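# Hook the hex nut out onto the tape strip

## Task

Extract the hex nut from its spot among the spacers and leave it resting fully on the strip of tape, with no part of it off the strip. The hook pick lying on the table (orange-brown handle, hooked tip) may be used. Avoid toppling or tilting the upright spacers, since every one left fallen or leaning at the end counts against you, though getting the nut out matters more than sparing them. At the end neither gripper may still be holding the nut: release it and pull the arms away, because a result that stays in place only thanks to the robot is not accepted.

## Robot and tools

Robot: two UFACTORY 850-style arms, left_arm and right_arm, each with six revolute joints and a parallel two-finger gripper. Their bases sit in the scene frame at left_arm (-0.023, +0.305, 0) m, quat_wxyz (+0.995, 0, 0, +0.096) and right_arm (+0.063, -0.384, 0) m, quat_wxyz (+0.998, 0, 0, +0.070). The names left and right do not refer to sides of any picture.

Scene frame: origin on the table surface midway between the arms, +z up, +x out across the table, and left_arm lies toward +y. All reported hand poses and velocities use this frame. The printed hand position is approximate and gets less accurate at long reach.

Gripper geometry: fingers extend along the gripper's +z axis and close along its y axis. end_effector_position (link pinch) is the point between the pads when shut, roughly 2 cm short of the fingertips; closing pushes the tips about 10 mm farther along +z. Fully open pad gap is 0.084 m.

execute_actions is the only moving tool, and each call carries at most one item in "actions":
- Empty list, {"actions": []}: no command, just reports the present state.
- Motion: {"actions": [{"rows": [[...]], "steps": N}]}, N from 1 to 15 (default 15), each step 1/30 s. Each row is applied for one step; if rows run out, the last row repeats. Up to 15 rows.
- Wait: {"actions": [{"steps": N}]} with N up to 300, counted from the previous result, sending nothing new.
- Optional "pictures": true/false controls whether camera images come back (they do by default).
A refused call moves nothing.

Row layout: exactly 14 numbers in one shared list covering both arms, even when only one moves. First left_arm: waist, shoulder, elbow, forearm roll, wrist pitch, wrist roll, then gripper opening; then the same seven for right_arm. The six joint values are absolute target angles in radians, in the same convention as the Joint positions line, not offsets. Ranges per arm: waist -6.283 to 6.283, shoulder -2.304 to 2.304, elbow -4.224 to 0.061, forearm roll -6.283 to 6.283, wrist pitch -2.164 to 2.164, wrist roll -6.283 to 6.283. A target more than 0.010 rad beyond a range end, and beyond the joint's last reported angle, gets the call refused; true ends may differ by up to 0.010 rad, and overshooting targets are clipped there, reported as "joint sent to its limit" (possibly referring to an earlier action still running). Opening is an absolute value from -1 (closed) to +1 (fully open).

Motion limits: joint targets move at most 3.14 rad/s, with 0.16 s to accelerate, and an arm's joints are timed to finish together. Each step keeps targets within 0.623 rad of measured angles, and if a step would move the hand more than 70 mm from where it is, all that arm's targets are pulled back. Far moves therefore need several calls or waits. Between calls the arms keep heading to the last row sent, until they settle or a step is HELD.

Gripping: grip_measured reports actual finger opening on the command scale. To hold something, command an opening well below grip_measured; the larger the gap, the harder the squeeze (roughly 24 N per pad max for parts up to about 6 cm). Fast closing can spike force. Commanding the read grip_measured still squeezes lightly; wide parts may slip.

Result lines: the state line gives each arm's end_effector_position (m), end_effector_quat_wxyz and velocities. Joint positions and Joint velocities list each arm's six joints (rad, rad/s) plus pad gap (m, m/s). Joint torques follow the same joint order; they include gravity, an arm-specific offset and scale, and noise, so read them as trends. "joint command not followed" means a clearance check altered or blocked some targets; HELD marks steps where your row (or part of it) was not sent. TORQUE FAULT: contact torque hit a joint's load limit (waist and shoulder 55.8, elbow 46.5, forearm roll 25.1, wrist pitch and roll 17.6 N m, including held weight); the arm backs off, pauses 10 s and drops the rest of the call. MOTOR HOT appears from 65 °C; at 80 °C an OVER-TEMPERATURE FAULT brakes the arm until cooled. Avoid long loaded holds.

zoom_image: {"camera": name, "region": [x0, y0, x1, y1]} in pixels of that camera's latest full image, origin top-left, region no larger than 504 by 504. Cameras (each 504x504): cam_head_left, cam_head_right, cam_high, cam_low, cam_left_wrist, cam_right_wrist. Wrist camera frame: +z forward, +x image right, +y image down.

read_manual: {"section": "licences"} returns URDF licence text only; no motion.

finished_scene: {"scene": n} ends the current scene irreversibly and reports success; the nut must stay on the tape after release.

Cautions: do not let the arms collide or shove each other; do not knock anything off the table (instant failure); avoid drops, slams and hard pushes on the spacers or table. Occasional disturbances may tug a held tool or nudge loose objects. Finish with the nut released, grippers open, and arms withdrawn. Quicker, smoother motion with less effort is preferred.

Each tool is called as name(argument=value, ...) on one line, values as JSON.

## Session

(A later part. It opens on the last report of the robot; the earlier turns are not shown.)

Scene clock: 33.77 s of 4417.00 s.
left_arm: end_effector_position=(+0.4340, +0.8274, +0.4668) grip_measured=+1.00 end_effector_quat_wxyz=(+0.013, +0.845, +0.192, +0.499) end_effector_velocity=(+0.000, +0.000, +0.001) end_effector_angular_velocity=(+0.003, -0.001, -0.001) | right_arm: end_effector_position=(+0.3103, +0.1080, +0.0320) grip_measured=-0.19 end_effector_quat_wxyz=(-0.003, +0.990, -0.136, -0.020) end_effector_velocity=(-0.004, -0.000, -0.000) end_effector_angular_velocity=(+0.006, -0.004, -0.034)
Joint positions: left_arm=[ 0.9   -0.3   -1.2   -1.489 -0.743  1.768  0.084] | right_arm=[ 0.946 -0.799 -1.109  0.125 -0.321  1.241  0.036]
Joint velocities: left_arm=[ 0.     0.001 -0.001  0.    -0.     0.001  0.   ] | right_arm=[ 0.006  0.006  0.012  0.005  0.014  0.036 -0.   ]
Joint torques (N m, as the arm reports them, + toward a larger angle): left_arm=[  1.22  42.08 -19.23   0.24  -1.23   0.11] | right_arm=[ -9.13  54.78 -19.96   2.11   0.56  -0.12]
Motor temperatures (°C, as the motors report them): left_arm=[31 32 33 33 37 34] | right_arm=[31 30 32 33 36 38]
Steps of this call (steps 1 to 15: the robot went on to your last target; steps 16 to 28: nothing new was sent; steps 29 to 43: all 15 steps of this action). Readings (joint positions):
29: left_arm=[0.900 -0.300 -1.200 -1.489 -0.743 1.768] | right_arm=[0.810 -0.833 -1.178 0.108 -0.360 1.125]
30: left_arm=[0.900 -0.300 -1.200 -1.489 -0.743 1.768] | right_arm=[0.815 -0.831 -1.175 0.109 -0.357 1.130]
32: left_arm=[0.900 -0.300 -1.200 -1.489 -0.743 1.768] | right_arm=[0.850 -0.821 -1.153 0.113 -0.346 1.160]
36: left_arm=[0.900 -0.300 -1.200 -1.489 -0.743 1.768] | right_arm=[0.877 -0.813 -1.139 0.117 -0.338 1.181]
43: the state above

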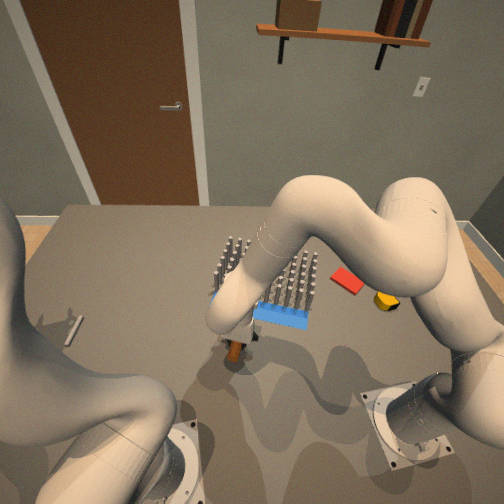

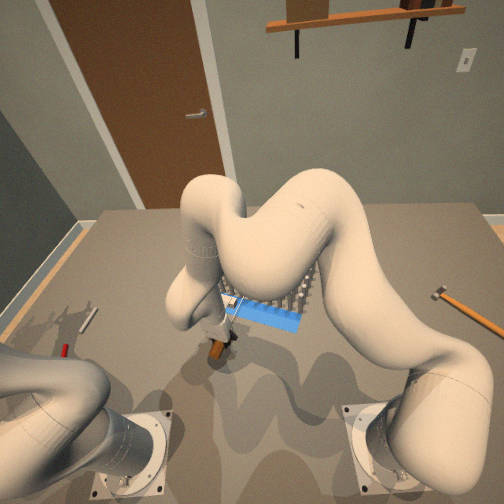

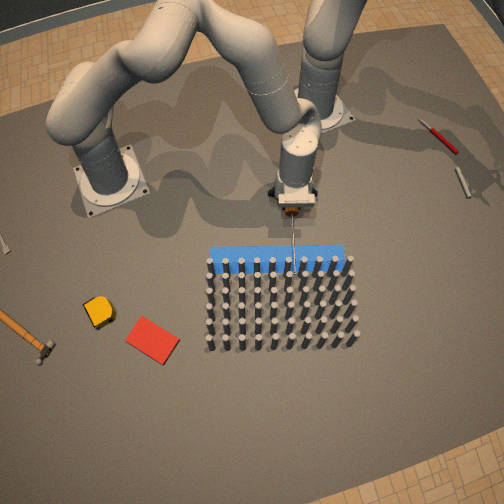

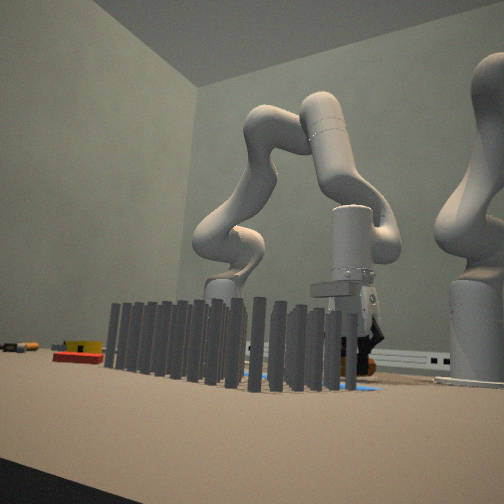

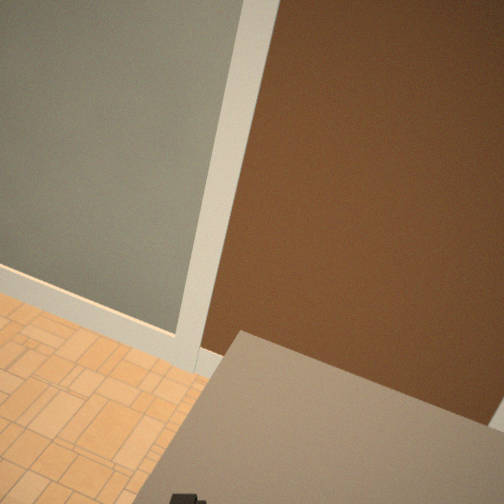

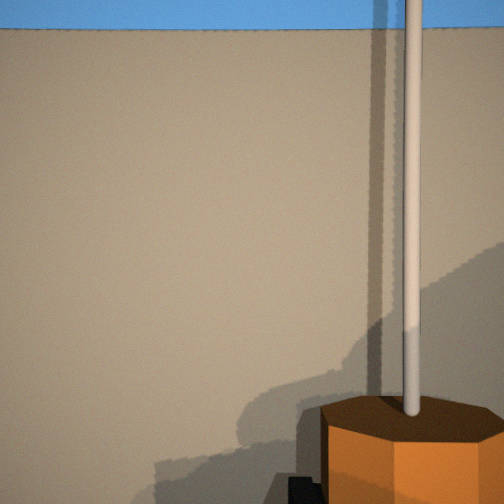

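execute_actions(actions=[{"rows": [[0.9, -0.3, -1.2, -1.489, -0.743, 1.768, 1, 1.0152, -0.788, -1.0872, 0.1319, -0.3066, 1.3045, -0.7]], "steps": 13}])

zoom_image(camera="cam_high", region=[270, 240, 330, 325])

Scene clock: 35.00 s of 4417.00 s.
left_arm: end_effector_position=(+0.4340, +0.8274, +0.4668) grip_measured=+1.00 end_effector_quat_wxyz=(+0.013, +0.845, +0.192, +0.499) end_effector_velocity=(-0.000, -0.000, -0.001) end_effector_angular_velocity=(-0.001, +0.001, -0.000) | right_arm: end_effector_position=(+0.2736, +0.1182, +0.0319) grip_measured=-0.19 end_effector_quat_wxyz=(-0.003, +0.990, -0.137, -0.020) end_effector_velocity=(-0.001, +0.000, -0.000) end_effector_angular_velocity=(-0.000, -0.000, +0.001)
Joint positions: left_arm=[ 0.9   -0.3   -1.2   -1.489 -0.743  1.768  0.084] | right_arm=[ 1.015 -0.788 -1.087  0.132 -0.307  1.304  0.036]
Joint velocities: left_arm=[ 0.    -0.001  0.001 -0.     0.     0.001  0.   ] | right_arm=[ 0.002  0.     0.001 -0.001  0.     0.002 -0.   ]
Joint torques (N m, as the arm reports them, + toward a larger angle): left_arm=[ -1.35  40.6  -19.3   -0.03  -1.16  -0.11] | right_arm=[ -6.01  54.29 -19.28   2.81   0.73  -0.02]
Motor temperatures (°C, as the motors report them): left_arm=[31 32 33 33 37 34] | right_arm=[31 30 32 33 36 38]
Steps of this call (steps 1 to 15: the robot went on to your last target; steps 16 to 24: nothing new was sent; steps 25 to 37: all 13 steps of this action). Readings (joint positions):
25: left_arm=[0.900 -0.300 -1.200 -1.489 -0.743 1.768] | right_arm=[0.947 -0.798 -1.108 0.125 -0.320 1.243]
26: left_arm=[0.900 -0.300 -1.200 -1.489 -0.743 1.768] | right_arm=[0.952 -0.797 -1.107 0.126 -0.318 1.249]
28: left_arm=[0.900 -0.300 -1.200 -1.489 -0.743 1.768] | right_arm=[0.988 -0.792 -1.095 0.129 -0.311 1.281]
32: left_arm=[0.900 -0.300 -1.200 -1.489 -0.743 1.768] | right_arm=[1.015 -0.788 -1.088 0.132 -0.307 1.303]
37: the state above

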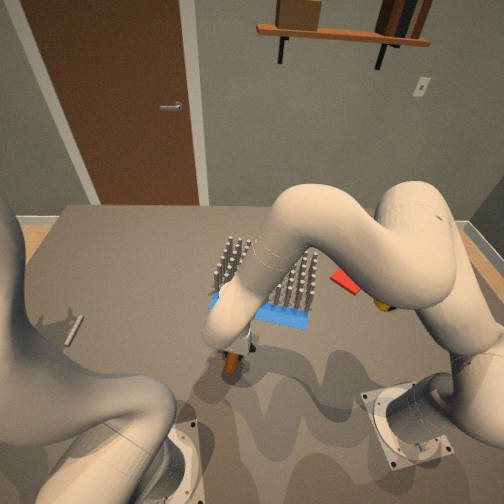

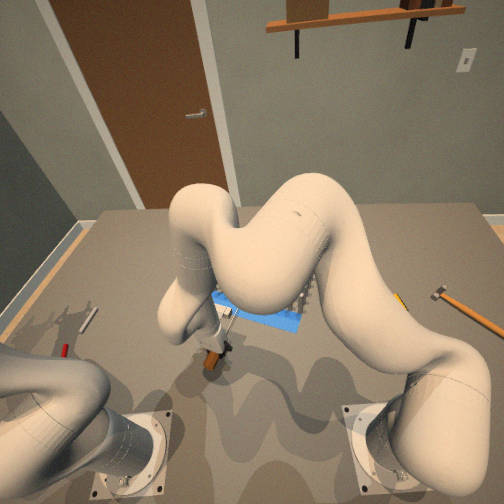

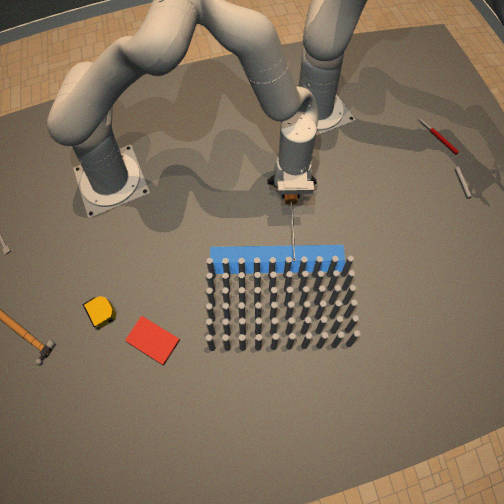

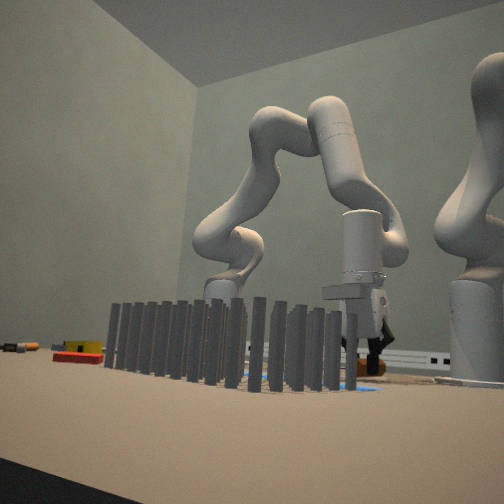

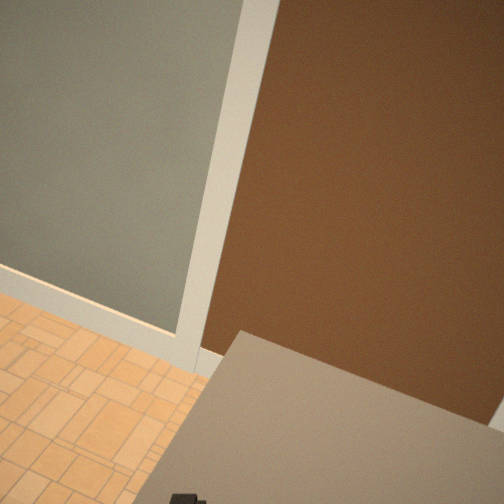

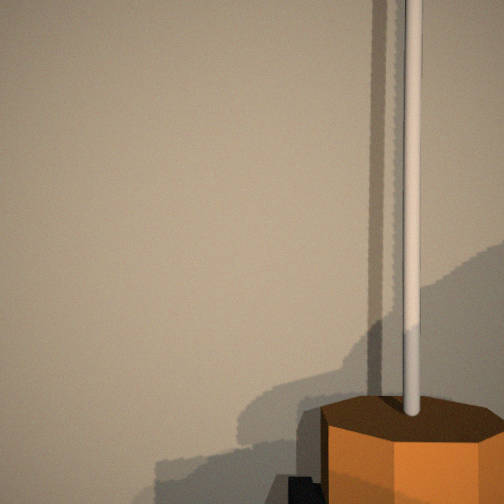

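Region (270, 240, 330, 325) of cam_high's 504x504 image, scaled by 5.929, with more detail than that image has; it fills the left 356 columns of this view, and the rest is white.

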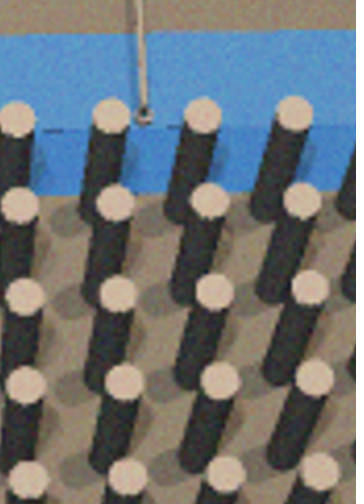

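execute_actions(actions=[{"rows": [[0.9, -0.3, -1.2, -1.489, -0.743, 1.768, 1, 1.0152, -0.7306, -1.0754, 0.1153, -0.3518, 1.3219, -0.7]], "steps": 11}])

zoom_image(camera="cam_high", region=[270, 240, 330, 325])

Scene clock: 35.93 s of 4417.00 s.
left_arm: end_effector_position=(+0.4340, +0.8274, +0.4668) grip_measured=+1.00 end_effector_quat_wxyz=(+0.013, +0.845, +0.192, +0.499) end_effector_velocity=(+0.000, -0.000, -0.001) end_effector_angular_velocity=(-0.000, +0.002, -0.002) | right_arm: end_effector_position=(+0.2731, +0.1181, +0.0595) grip_measured=-0.19 end_effector_quat_wxyz=(-0.003, +0.990, -0.137, -0.020) end_effector_velocity=(-0.001, -0.003, -0.002) end_effector_angular_velocity=(-0.008, +0.003, +0.000)
Joint positions: left_arm=[ 0.9   -0.3   -1.2   -1.489 -0.743  1.768  0.084] | right_arm=[ 1.015 -0.731 -1.075  0.115 -0.352  1.322  0.036]
Joint velocities: left_arm=[-0.001 -0.001  0.     0.002  0.    -0.     0.   ] | right_arm=[-0.    -0.001  0.003 -0.002 -0.003  0.001 -0.   ]
Joint torques (N m, as the arm reports them, + toward a larger angle): left_arm=[  0.23  42.6  -20.38  -0.04  -0.99   0.12] | right_arm=[ -5.71  53.93 -20.03   2.76   0.76  -0.14]
Motor temperatures (°C, as the motors report them): left_arm=[31 32 33 33 37 34] | right_arm=[31 30 32 33 36 38]
Steps of this call (steps 1 to 15: the robot went on to your last target; steps 16 to 17: nothing new was sent; steps 18 to 28: all 11 steps of this action). Readings (joint positions):
18: left_arm=[0.900 -0.300 -1.200 -1.489 -0.743 1.768] | right_arm=[1.015 -0.788 -1.087 0.132 -0.307 1.305]
19: left_arm=[0.900 -0.300 -1.200 -1.489 -0.743 1.768] | right_arm=[1.015 -0.783 -1.085 0.130 -0.312 1.307]
21: left_arm=[0.900 -0.300 -1.200 -1.489 -0.743 1.768] | right_arm=[1.015 -0.752 -1.078 0.121 -0.336 1.316]
25: left_arm=[0.900 -0.300 -1.200 -1.489 -0.743 1.768] | right_arm=[1.015 -0.730 -1.077 0.116 -0.350 1.321]
28: the state above

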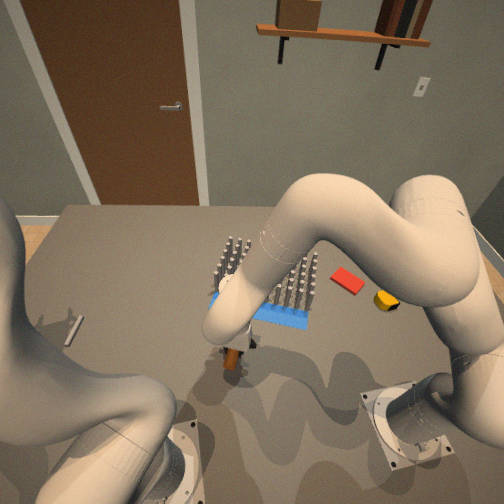

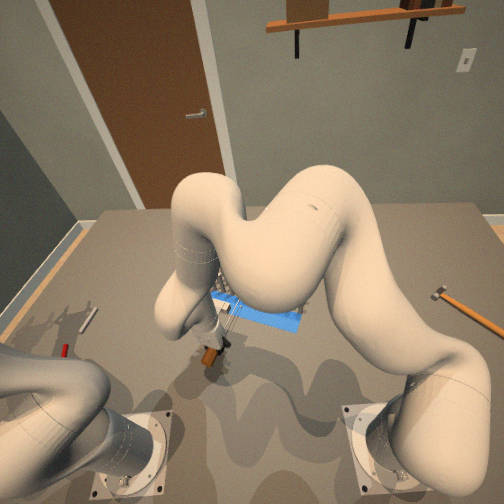

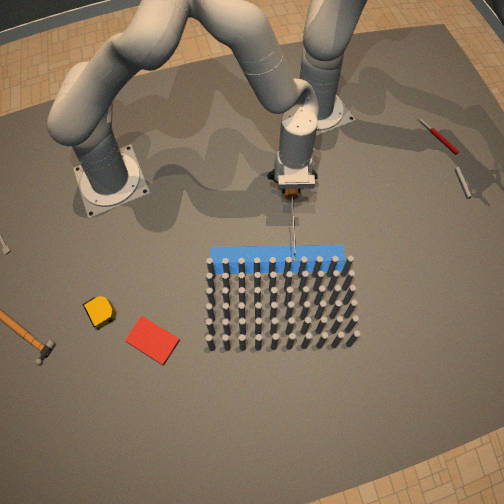

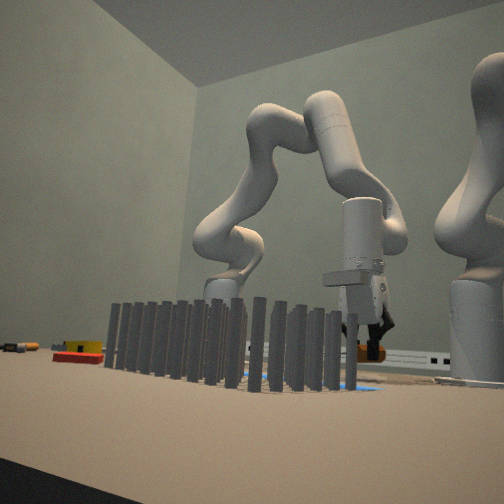

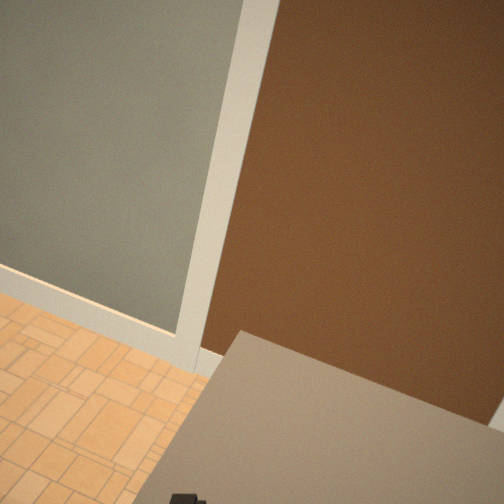

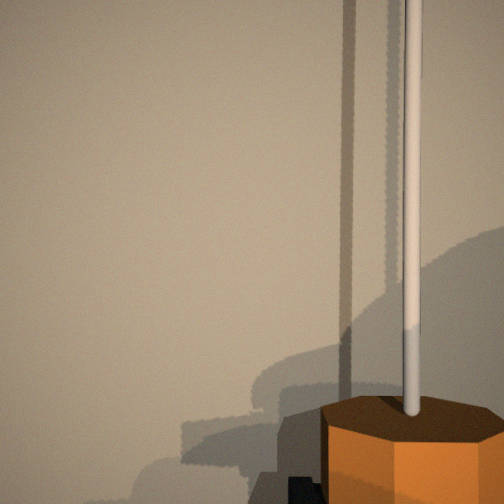

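Region (270, 240, 330, 325) of cam_high's 504x504 image, scaled by 5.929, with more detail than that image has; it fills the left 356 columns of this view, and the rest is white.

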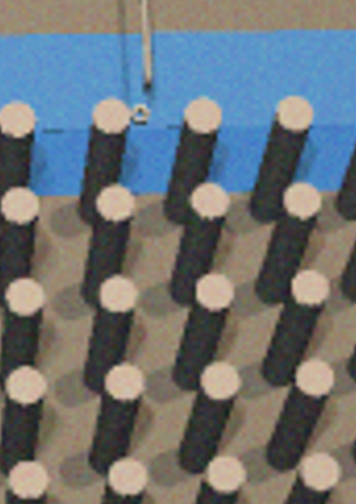

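The nut is released on the tape. Next I'll set the pick down and move the arm clear.

execute_actions(actions=[{"rows": [[0.9, -0.3, -1.2, -1.489, -0.743, 1.768, 1, 1.21, -0.6054, -0.8366, 0.0, -0.2312, 1.65, -0.7]], "steps": 15}], pictures=false)

execute_actions(actions=[{"rows": [[0.9, -0.3, -1.2, -1.489, -0.743, 1.768, 1, 1.21, -0.6864, -0.8526, 0.0, -0.1662, 1.65, -0.7]], "steps": 12}], pictures=false)

execute_actions(actions=[{"rows": [[0.9, -0.3, -1.2, -1.489, -0.743, 1.768, 1, 1.21, -0.6864, -0.8526, 0.0, -0.1662, 1.65, 1]], "steps": 11}], pictures=false)

execute_actions(actions=[{"rows": [[0.9, -0.3, -1.2, -1.489, -0.743, 1.768, 1, 1.21, -0.45, -0.8, 0.0, -0.35, 1.65, 1]], "steps": 14}])

zoom_image(camera="cam_high", region=[190, 150, 380, 370])

Scene clock: 37.33 s of 4417.00 s.
left_arm: end_effector_position=(+0.4340, +0.8274, +0.4668) grip_measured=+1.00 end_effector_quat_wxyz=(+0.013, +0.845, +0.192, +0.499) end_effector_velocity=(+0.000, -0.001, -0.002) end_effector_angular_velocity=(-0.004, +0.001, -0.000) | right_arm: end_effector_position=(+0.1652, +0.0710, +0.0599) grip_measured=-0.19 end_effector_quat_wxyz=(-0.000, +0.989, -0.149, -0.000) end_effector_velocity=(-0.001, -0.000, +0.000) end_effector_angular_velocity=(+0.009, -0.003, -0.014)
Joint positions: left_arm=[ 0.9   -0.3   -1.2   -1.489 -0.743  1.768  0.084] | right_arm=[ 1.208 -0.606 -0.838  0.001 -0.232  1.648  0.036]
Joint velocities: left_arm=[-0.001 -0.001  0.002 -0.     0.    -0.001 -0.   ] | right_arm=[ 0.003  0.005  0.008 -0.006  0.013  0.023 -0.   ]
Joint torques (N m, as the arm reports them, + toward a larger angle): left_arm=[ -1.3   45.28 -19.94  -1.04  -0.97  -0.1 ] | right_arm=[ -5.83  44.95 -17.42   2.75   0.85  -0.15]
Motor temperatures (°C, as the motors report them): left_arm=[31 32 33 33 37 34] | right_arm=[31 30 32 33 36 38]
Steps of this call (steps 1 to 15: the robot went on to your last target; steps 16 to 27: nothing new was sent; steps 28 to 42: all 15 steps of this action). Readings (joint positions):
28: left_arm=[0.900 -0.300 -1.200 -1.489 -0.743 1.768] | right_arm=[1.015 -0.731 -1.075 0.115 -0.352 1.322]
29: left_arm=[0.900 -0.300 -1.200 -1.489 -0.743 1.768] | right_arm=[1.018 -0.729 -1.071 0.113 -0.349 1.329]
31: left_arm=[0.900 -0.300 -1.200 -1.489 -0.743 1.768] | right_arm=[1.050 -0.707 -1.031 0.093 -0.327 1.387]
35: left_arm=[0.900 -0.300 -1.200 -1.489 -0.743 1.768] | right_arm=[1.156 -0.640 -0.903 0.032 -0.265 1.558]
42: the state above

Scene clock: 37.73 s of 4417.00 s.
left_arm: end_effector_position=(+0.4340, +0.8274, +0.4668) grip_measured=+1.00 end_effector_quat_wxyz=(+0.013, +0.845, +0.192, +0.499) end_effector_velocity=(-0.000, +0.000, +0.001) end_effector_angular_velocity=(+0.002, -0.000, +0.000) | right_arm: end_effector_position=(+0.1646, +0.0711, +0.0263) grip_measured=-0.19 end_effector_quat_wxyz=(-0.000, +0.989, -0.149, +0.000) end_effector_velocity=(-0.001, +0.000, -0.000) end_effector_angular_velocity=(+0.002, -0.000, +0.001)
Joint positions: left_arm=[ 0.9   -0.3   -1.2   -1.489 -0.743  1.768  0.084] | right_arm=[ 1.21  -0.686 -0.853  0.    -0.166  1.65   0.036]
Joint velocities: left_arm=[ 0.     0.001 -0.001 -0.     0.     0.001 -0.   ] | right_arm=[ 0.001 -0.     0.001  0.001  0.002 -0.001 -0.   ]
Joint torques (N m, as the arm reports them, + toward a larger angle): left_arm=[  0.74  38.92 -19.53   0.02  -0.86  -0.23] | right_arm=[ -6.18  46.6  -16.25   2.68   0.69  -0.11]
Motor temperatures (°C, as the motors report them): left_arm=[31 32 33 33 37 34] | right_arm=[31 30 32 33 36 38]
Steps of this call (steps 1 to 12: all 12 steps of this action). Readings (joint positions):
1: left_arm=[0.900 -0.300 -1.200 -1.489 -0.743 1.768] | right_arm=[1.209 -0.606 -0.838 0.000 -0.231 1.649]
2: left_arm=[0.900 -0.300 -1.200 -1.489 -0.743 1.768] | right_arm=[1.209 -0.611 -0.840 0.000 -0.226 1.649]
4: left_arm=[0.900 -0.300 -1.200 -1.489 -0.743 1.768] | right_arm=[1.209 -0.651 -0.849 0.000 -0.193 1.650]
8: left_arm=[0.900 -0.300 -1.200 -1.489 -0.743 1.768] | right_arm=[1.210 -0.686 -0.851 0.000 -0.169 1.650]
12: the state above

Scene clock: 38.10 s of 4417.00 s.
left_arm: end_effector_position=(+0.4340, +0.8274, +0.4668) grip_measured=+1.00 end_effector_quat_wxyz=(+0.013, +0.845, +0.192, +0.499) end_effector_velocity=(-0.001, +0.001, -0.000) end_effector_angular_velocity=(-0.002, -0.001, +0.003) | right_arm: end_effector_position=(+0.1644, +0.0707, +0.0259) grip_measured=+1.00 end_effector_quat_wxyz=(-0.000, +0.989, -0.149, +0.000) end_effector_velocity=(-0.000, -0.001, -0.000) end_effector_angular_velocity=(-0.002, +0.000, +0.000)
Joint positions: left_arm=[ 0.9   -0.3   -1.2   -1.489 -0.743  1.768  0.084] | right_arm=[ 1.21  -0.686 -0.853  0.    -0.166  1.65   0.084]
Joint velocities: left_arm=[ 0.001 -0.     0.001 -0.002 -0.     0.     0.   ] | right_arm=[ 0.    -0.001  0.001 -0.001 -0.001  0.     0.   ]
Joint torques (N m, as the arm reports them, + toward a larger angle): left_arm=[ -0.31  43.35 -19.9   -0.64  -1.16   0.01] | right_arm=[ -8.    45.66 -16.25   2.68   0.61  -0.04]
Motor temperatures (°C, as the motors report them): left_arm=[31 32 33 33 37 34] | right_arm=[31 30 32 33 36 38]
Steps of this call (steps 1 to 11: all 11 steps of this action). Readings (joint positions):
1: left_arm=[0.900 -0.300 -1.200 -1.489 -0.743 1.768] | right_arm=[1.210 -0.686 -0.853 0.000 -0.166 1.650]
2: left_arm=[0.900 -0.300 -1.200 -1.489 -0.743 1.768] | right_arm=[1.210 -0.686 -0.853 0.000 -0.166 1.650]
4: left_arm=[0.900 -0.300 -1.200 -1.489 -0.743 1.768] | right_arm=[1.210 -0.686 -0.853 0.000 -0.166 1.650]
8: left_arm=[0.900 -0.300 -1.200 -1.489 -0.743 1.768] | right_arm=[1.210 -0.686 -0.853 0.000 -0.166 1.650]
11: the state above

Scene clock: 38.57 s of 4417.00 s.
left_arm: end_effector_position=(+0.4340, +0.8274, +0.4668) grip_measured=+1.00 end_effector_quat_wxyz=(+0.013, +0.845, +0.192, +0.499) end_effector_velocity=(-0.000, +0.000, +0.000) end_effector_angular_velocity=(-0.000, +0.000, +0.001) | right_arm: end_effector_position=(+0.1623, +0.0614, +0.1208) grip_measured=+1.00 end_effector_quat_wxyz=(+0.001, +0.989, -0.149, -0.000) end_effector_velocity=(-0.001, -0.004, +0.000) end_effector_angular_velocity=(-0.010, +0.002, -0.001)
Joint positions: left_arm=[ 0.9   -0.3   -1.2   -1.489 -0.743  1.768  0.084] | right_arm=[ 1.21  -0.452 -0.8   -0.    -0.349  1.65   0.084]
Joint velocities: left_arm=[ 0.001 -0.    -0.001  0.001  0.    -0.001  0.   ] | right_arm=[-0.     0.004  0.005  0.    -0.01   0.001  0.   ]
Joint torques (N m, as the arm reports them, + toward a larger angle): left_arm=[ -1.13  43.45 -20.12   0.28  -1.02  -0.01] | right_arm=[ -7.31  41.57 -20.15   2.73   0.78  -0.2 ]
Motor temperatures (°C, as the motors report them): left_arm=[31 32 33 33 37 34] | right_arm=[31 30 32 33 36 38]
Steps of this call (steps 1 to 14: all 14 steps of this action). Readings (joint positions):
1: left_arm=[0.900 -0.300 -1.200 -1.489 -0.743 1.768] | right_arm=[1.210 -0.686 -0.853 0.000 -0.166 1.650]
2: left_arm=[0.900 -0.300 -1.200 -1.489 -0.743 1.768] | right_arm=[1.210 -0.681 -0.851 0.000 -0.172 1.650]
4: left_arm=[0.900 -0.300 -1.200 -1.489 -0.743 1.768] | right_arm=[1.210 -0.630 -0.837 -0.000 -0.216 1.650]
8: left_arm=[0.900 -0.300 -1.200 -1.489 -0.743 1.768] | right_arm=[1.210 -0.479 -0.809 0.000 -0.325 1.650]
14: the state above

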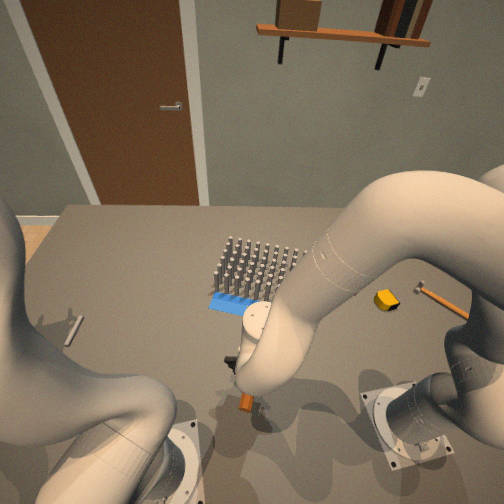

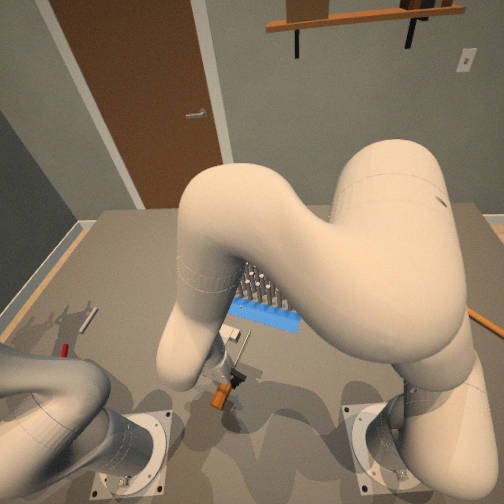

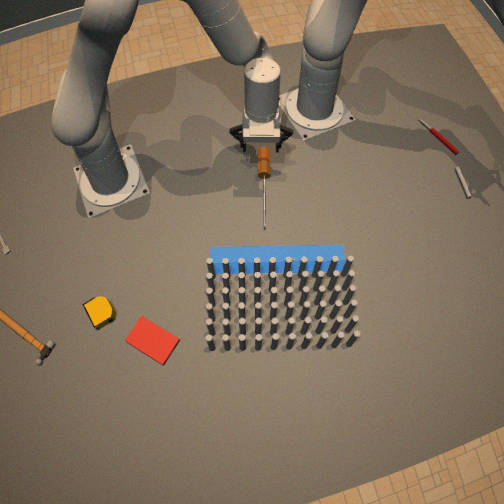

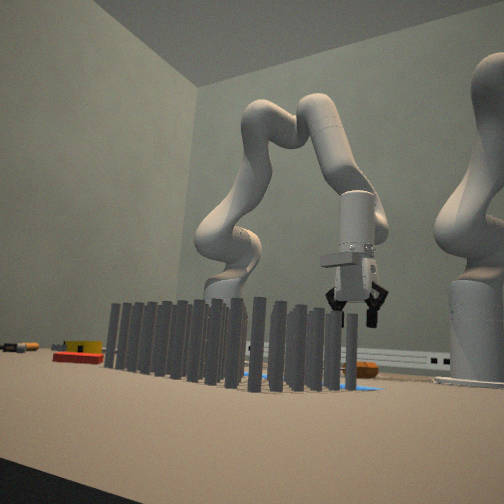

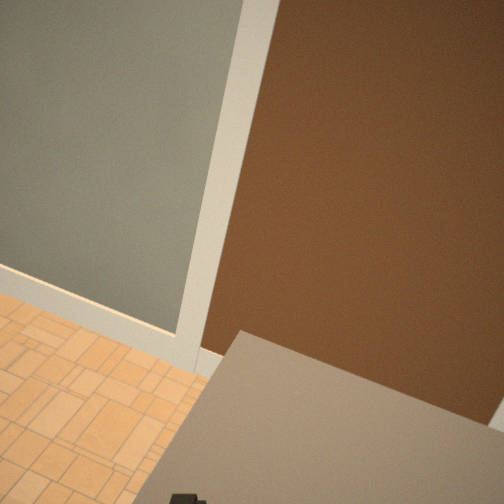

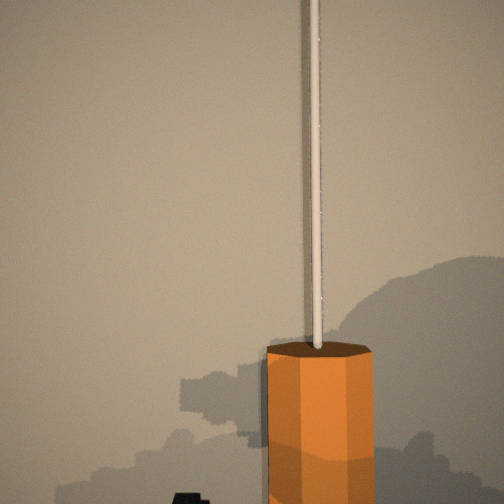

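Region (190, 150, 380, 370) of cam_high's 504x504 image, scaled by 2.291, with more detail than that image has; it fills the left 435 columns of this view, and the rest is white.

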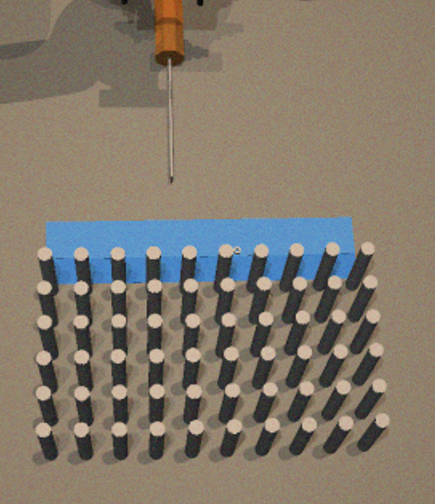

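finished_scene(scene=2)

The scene is finished: the task was done.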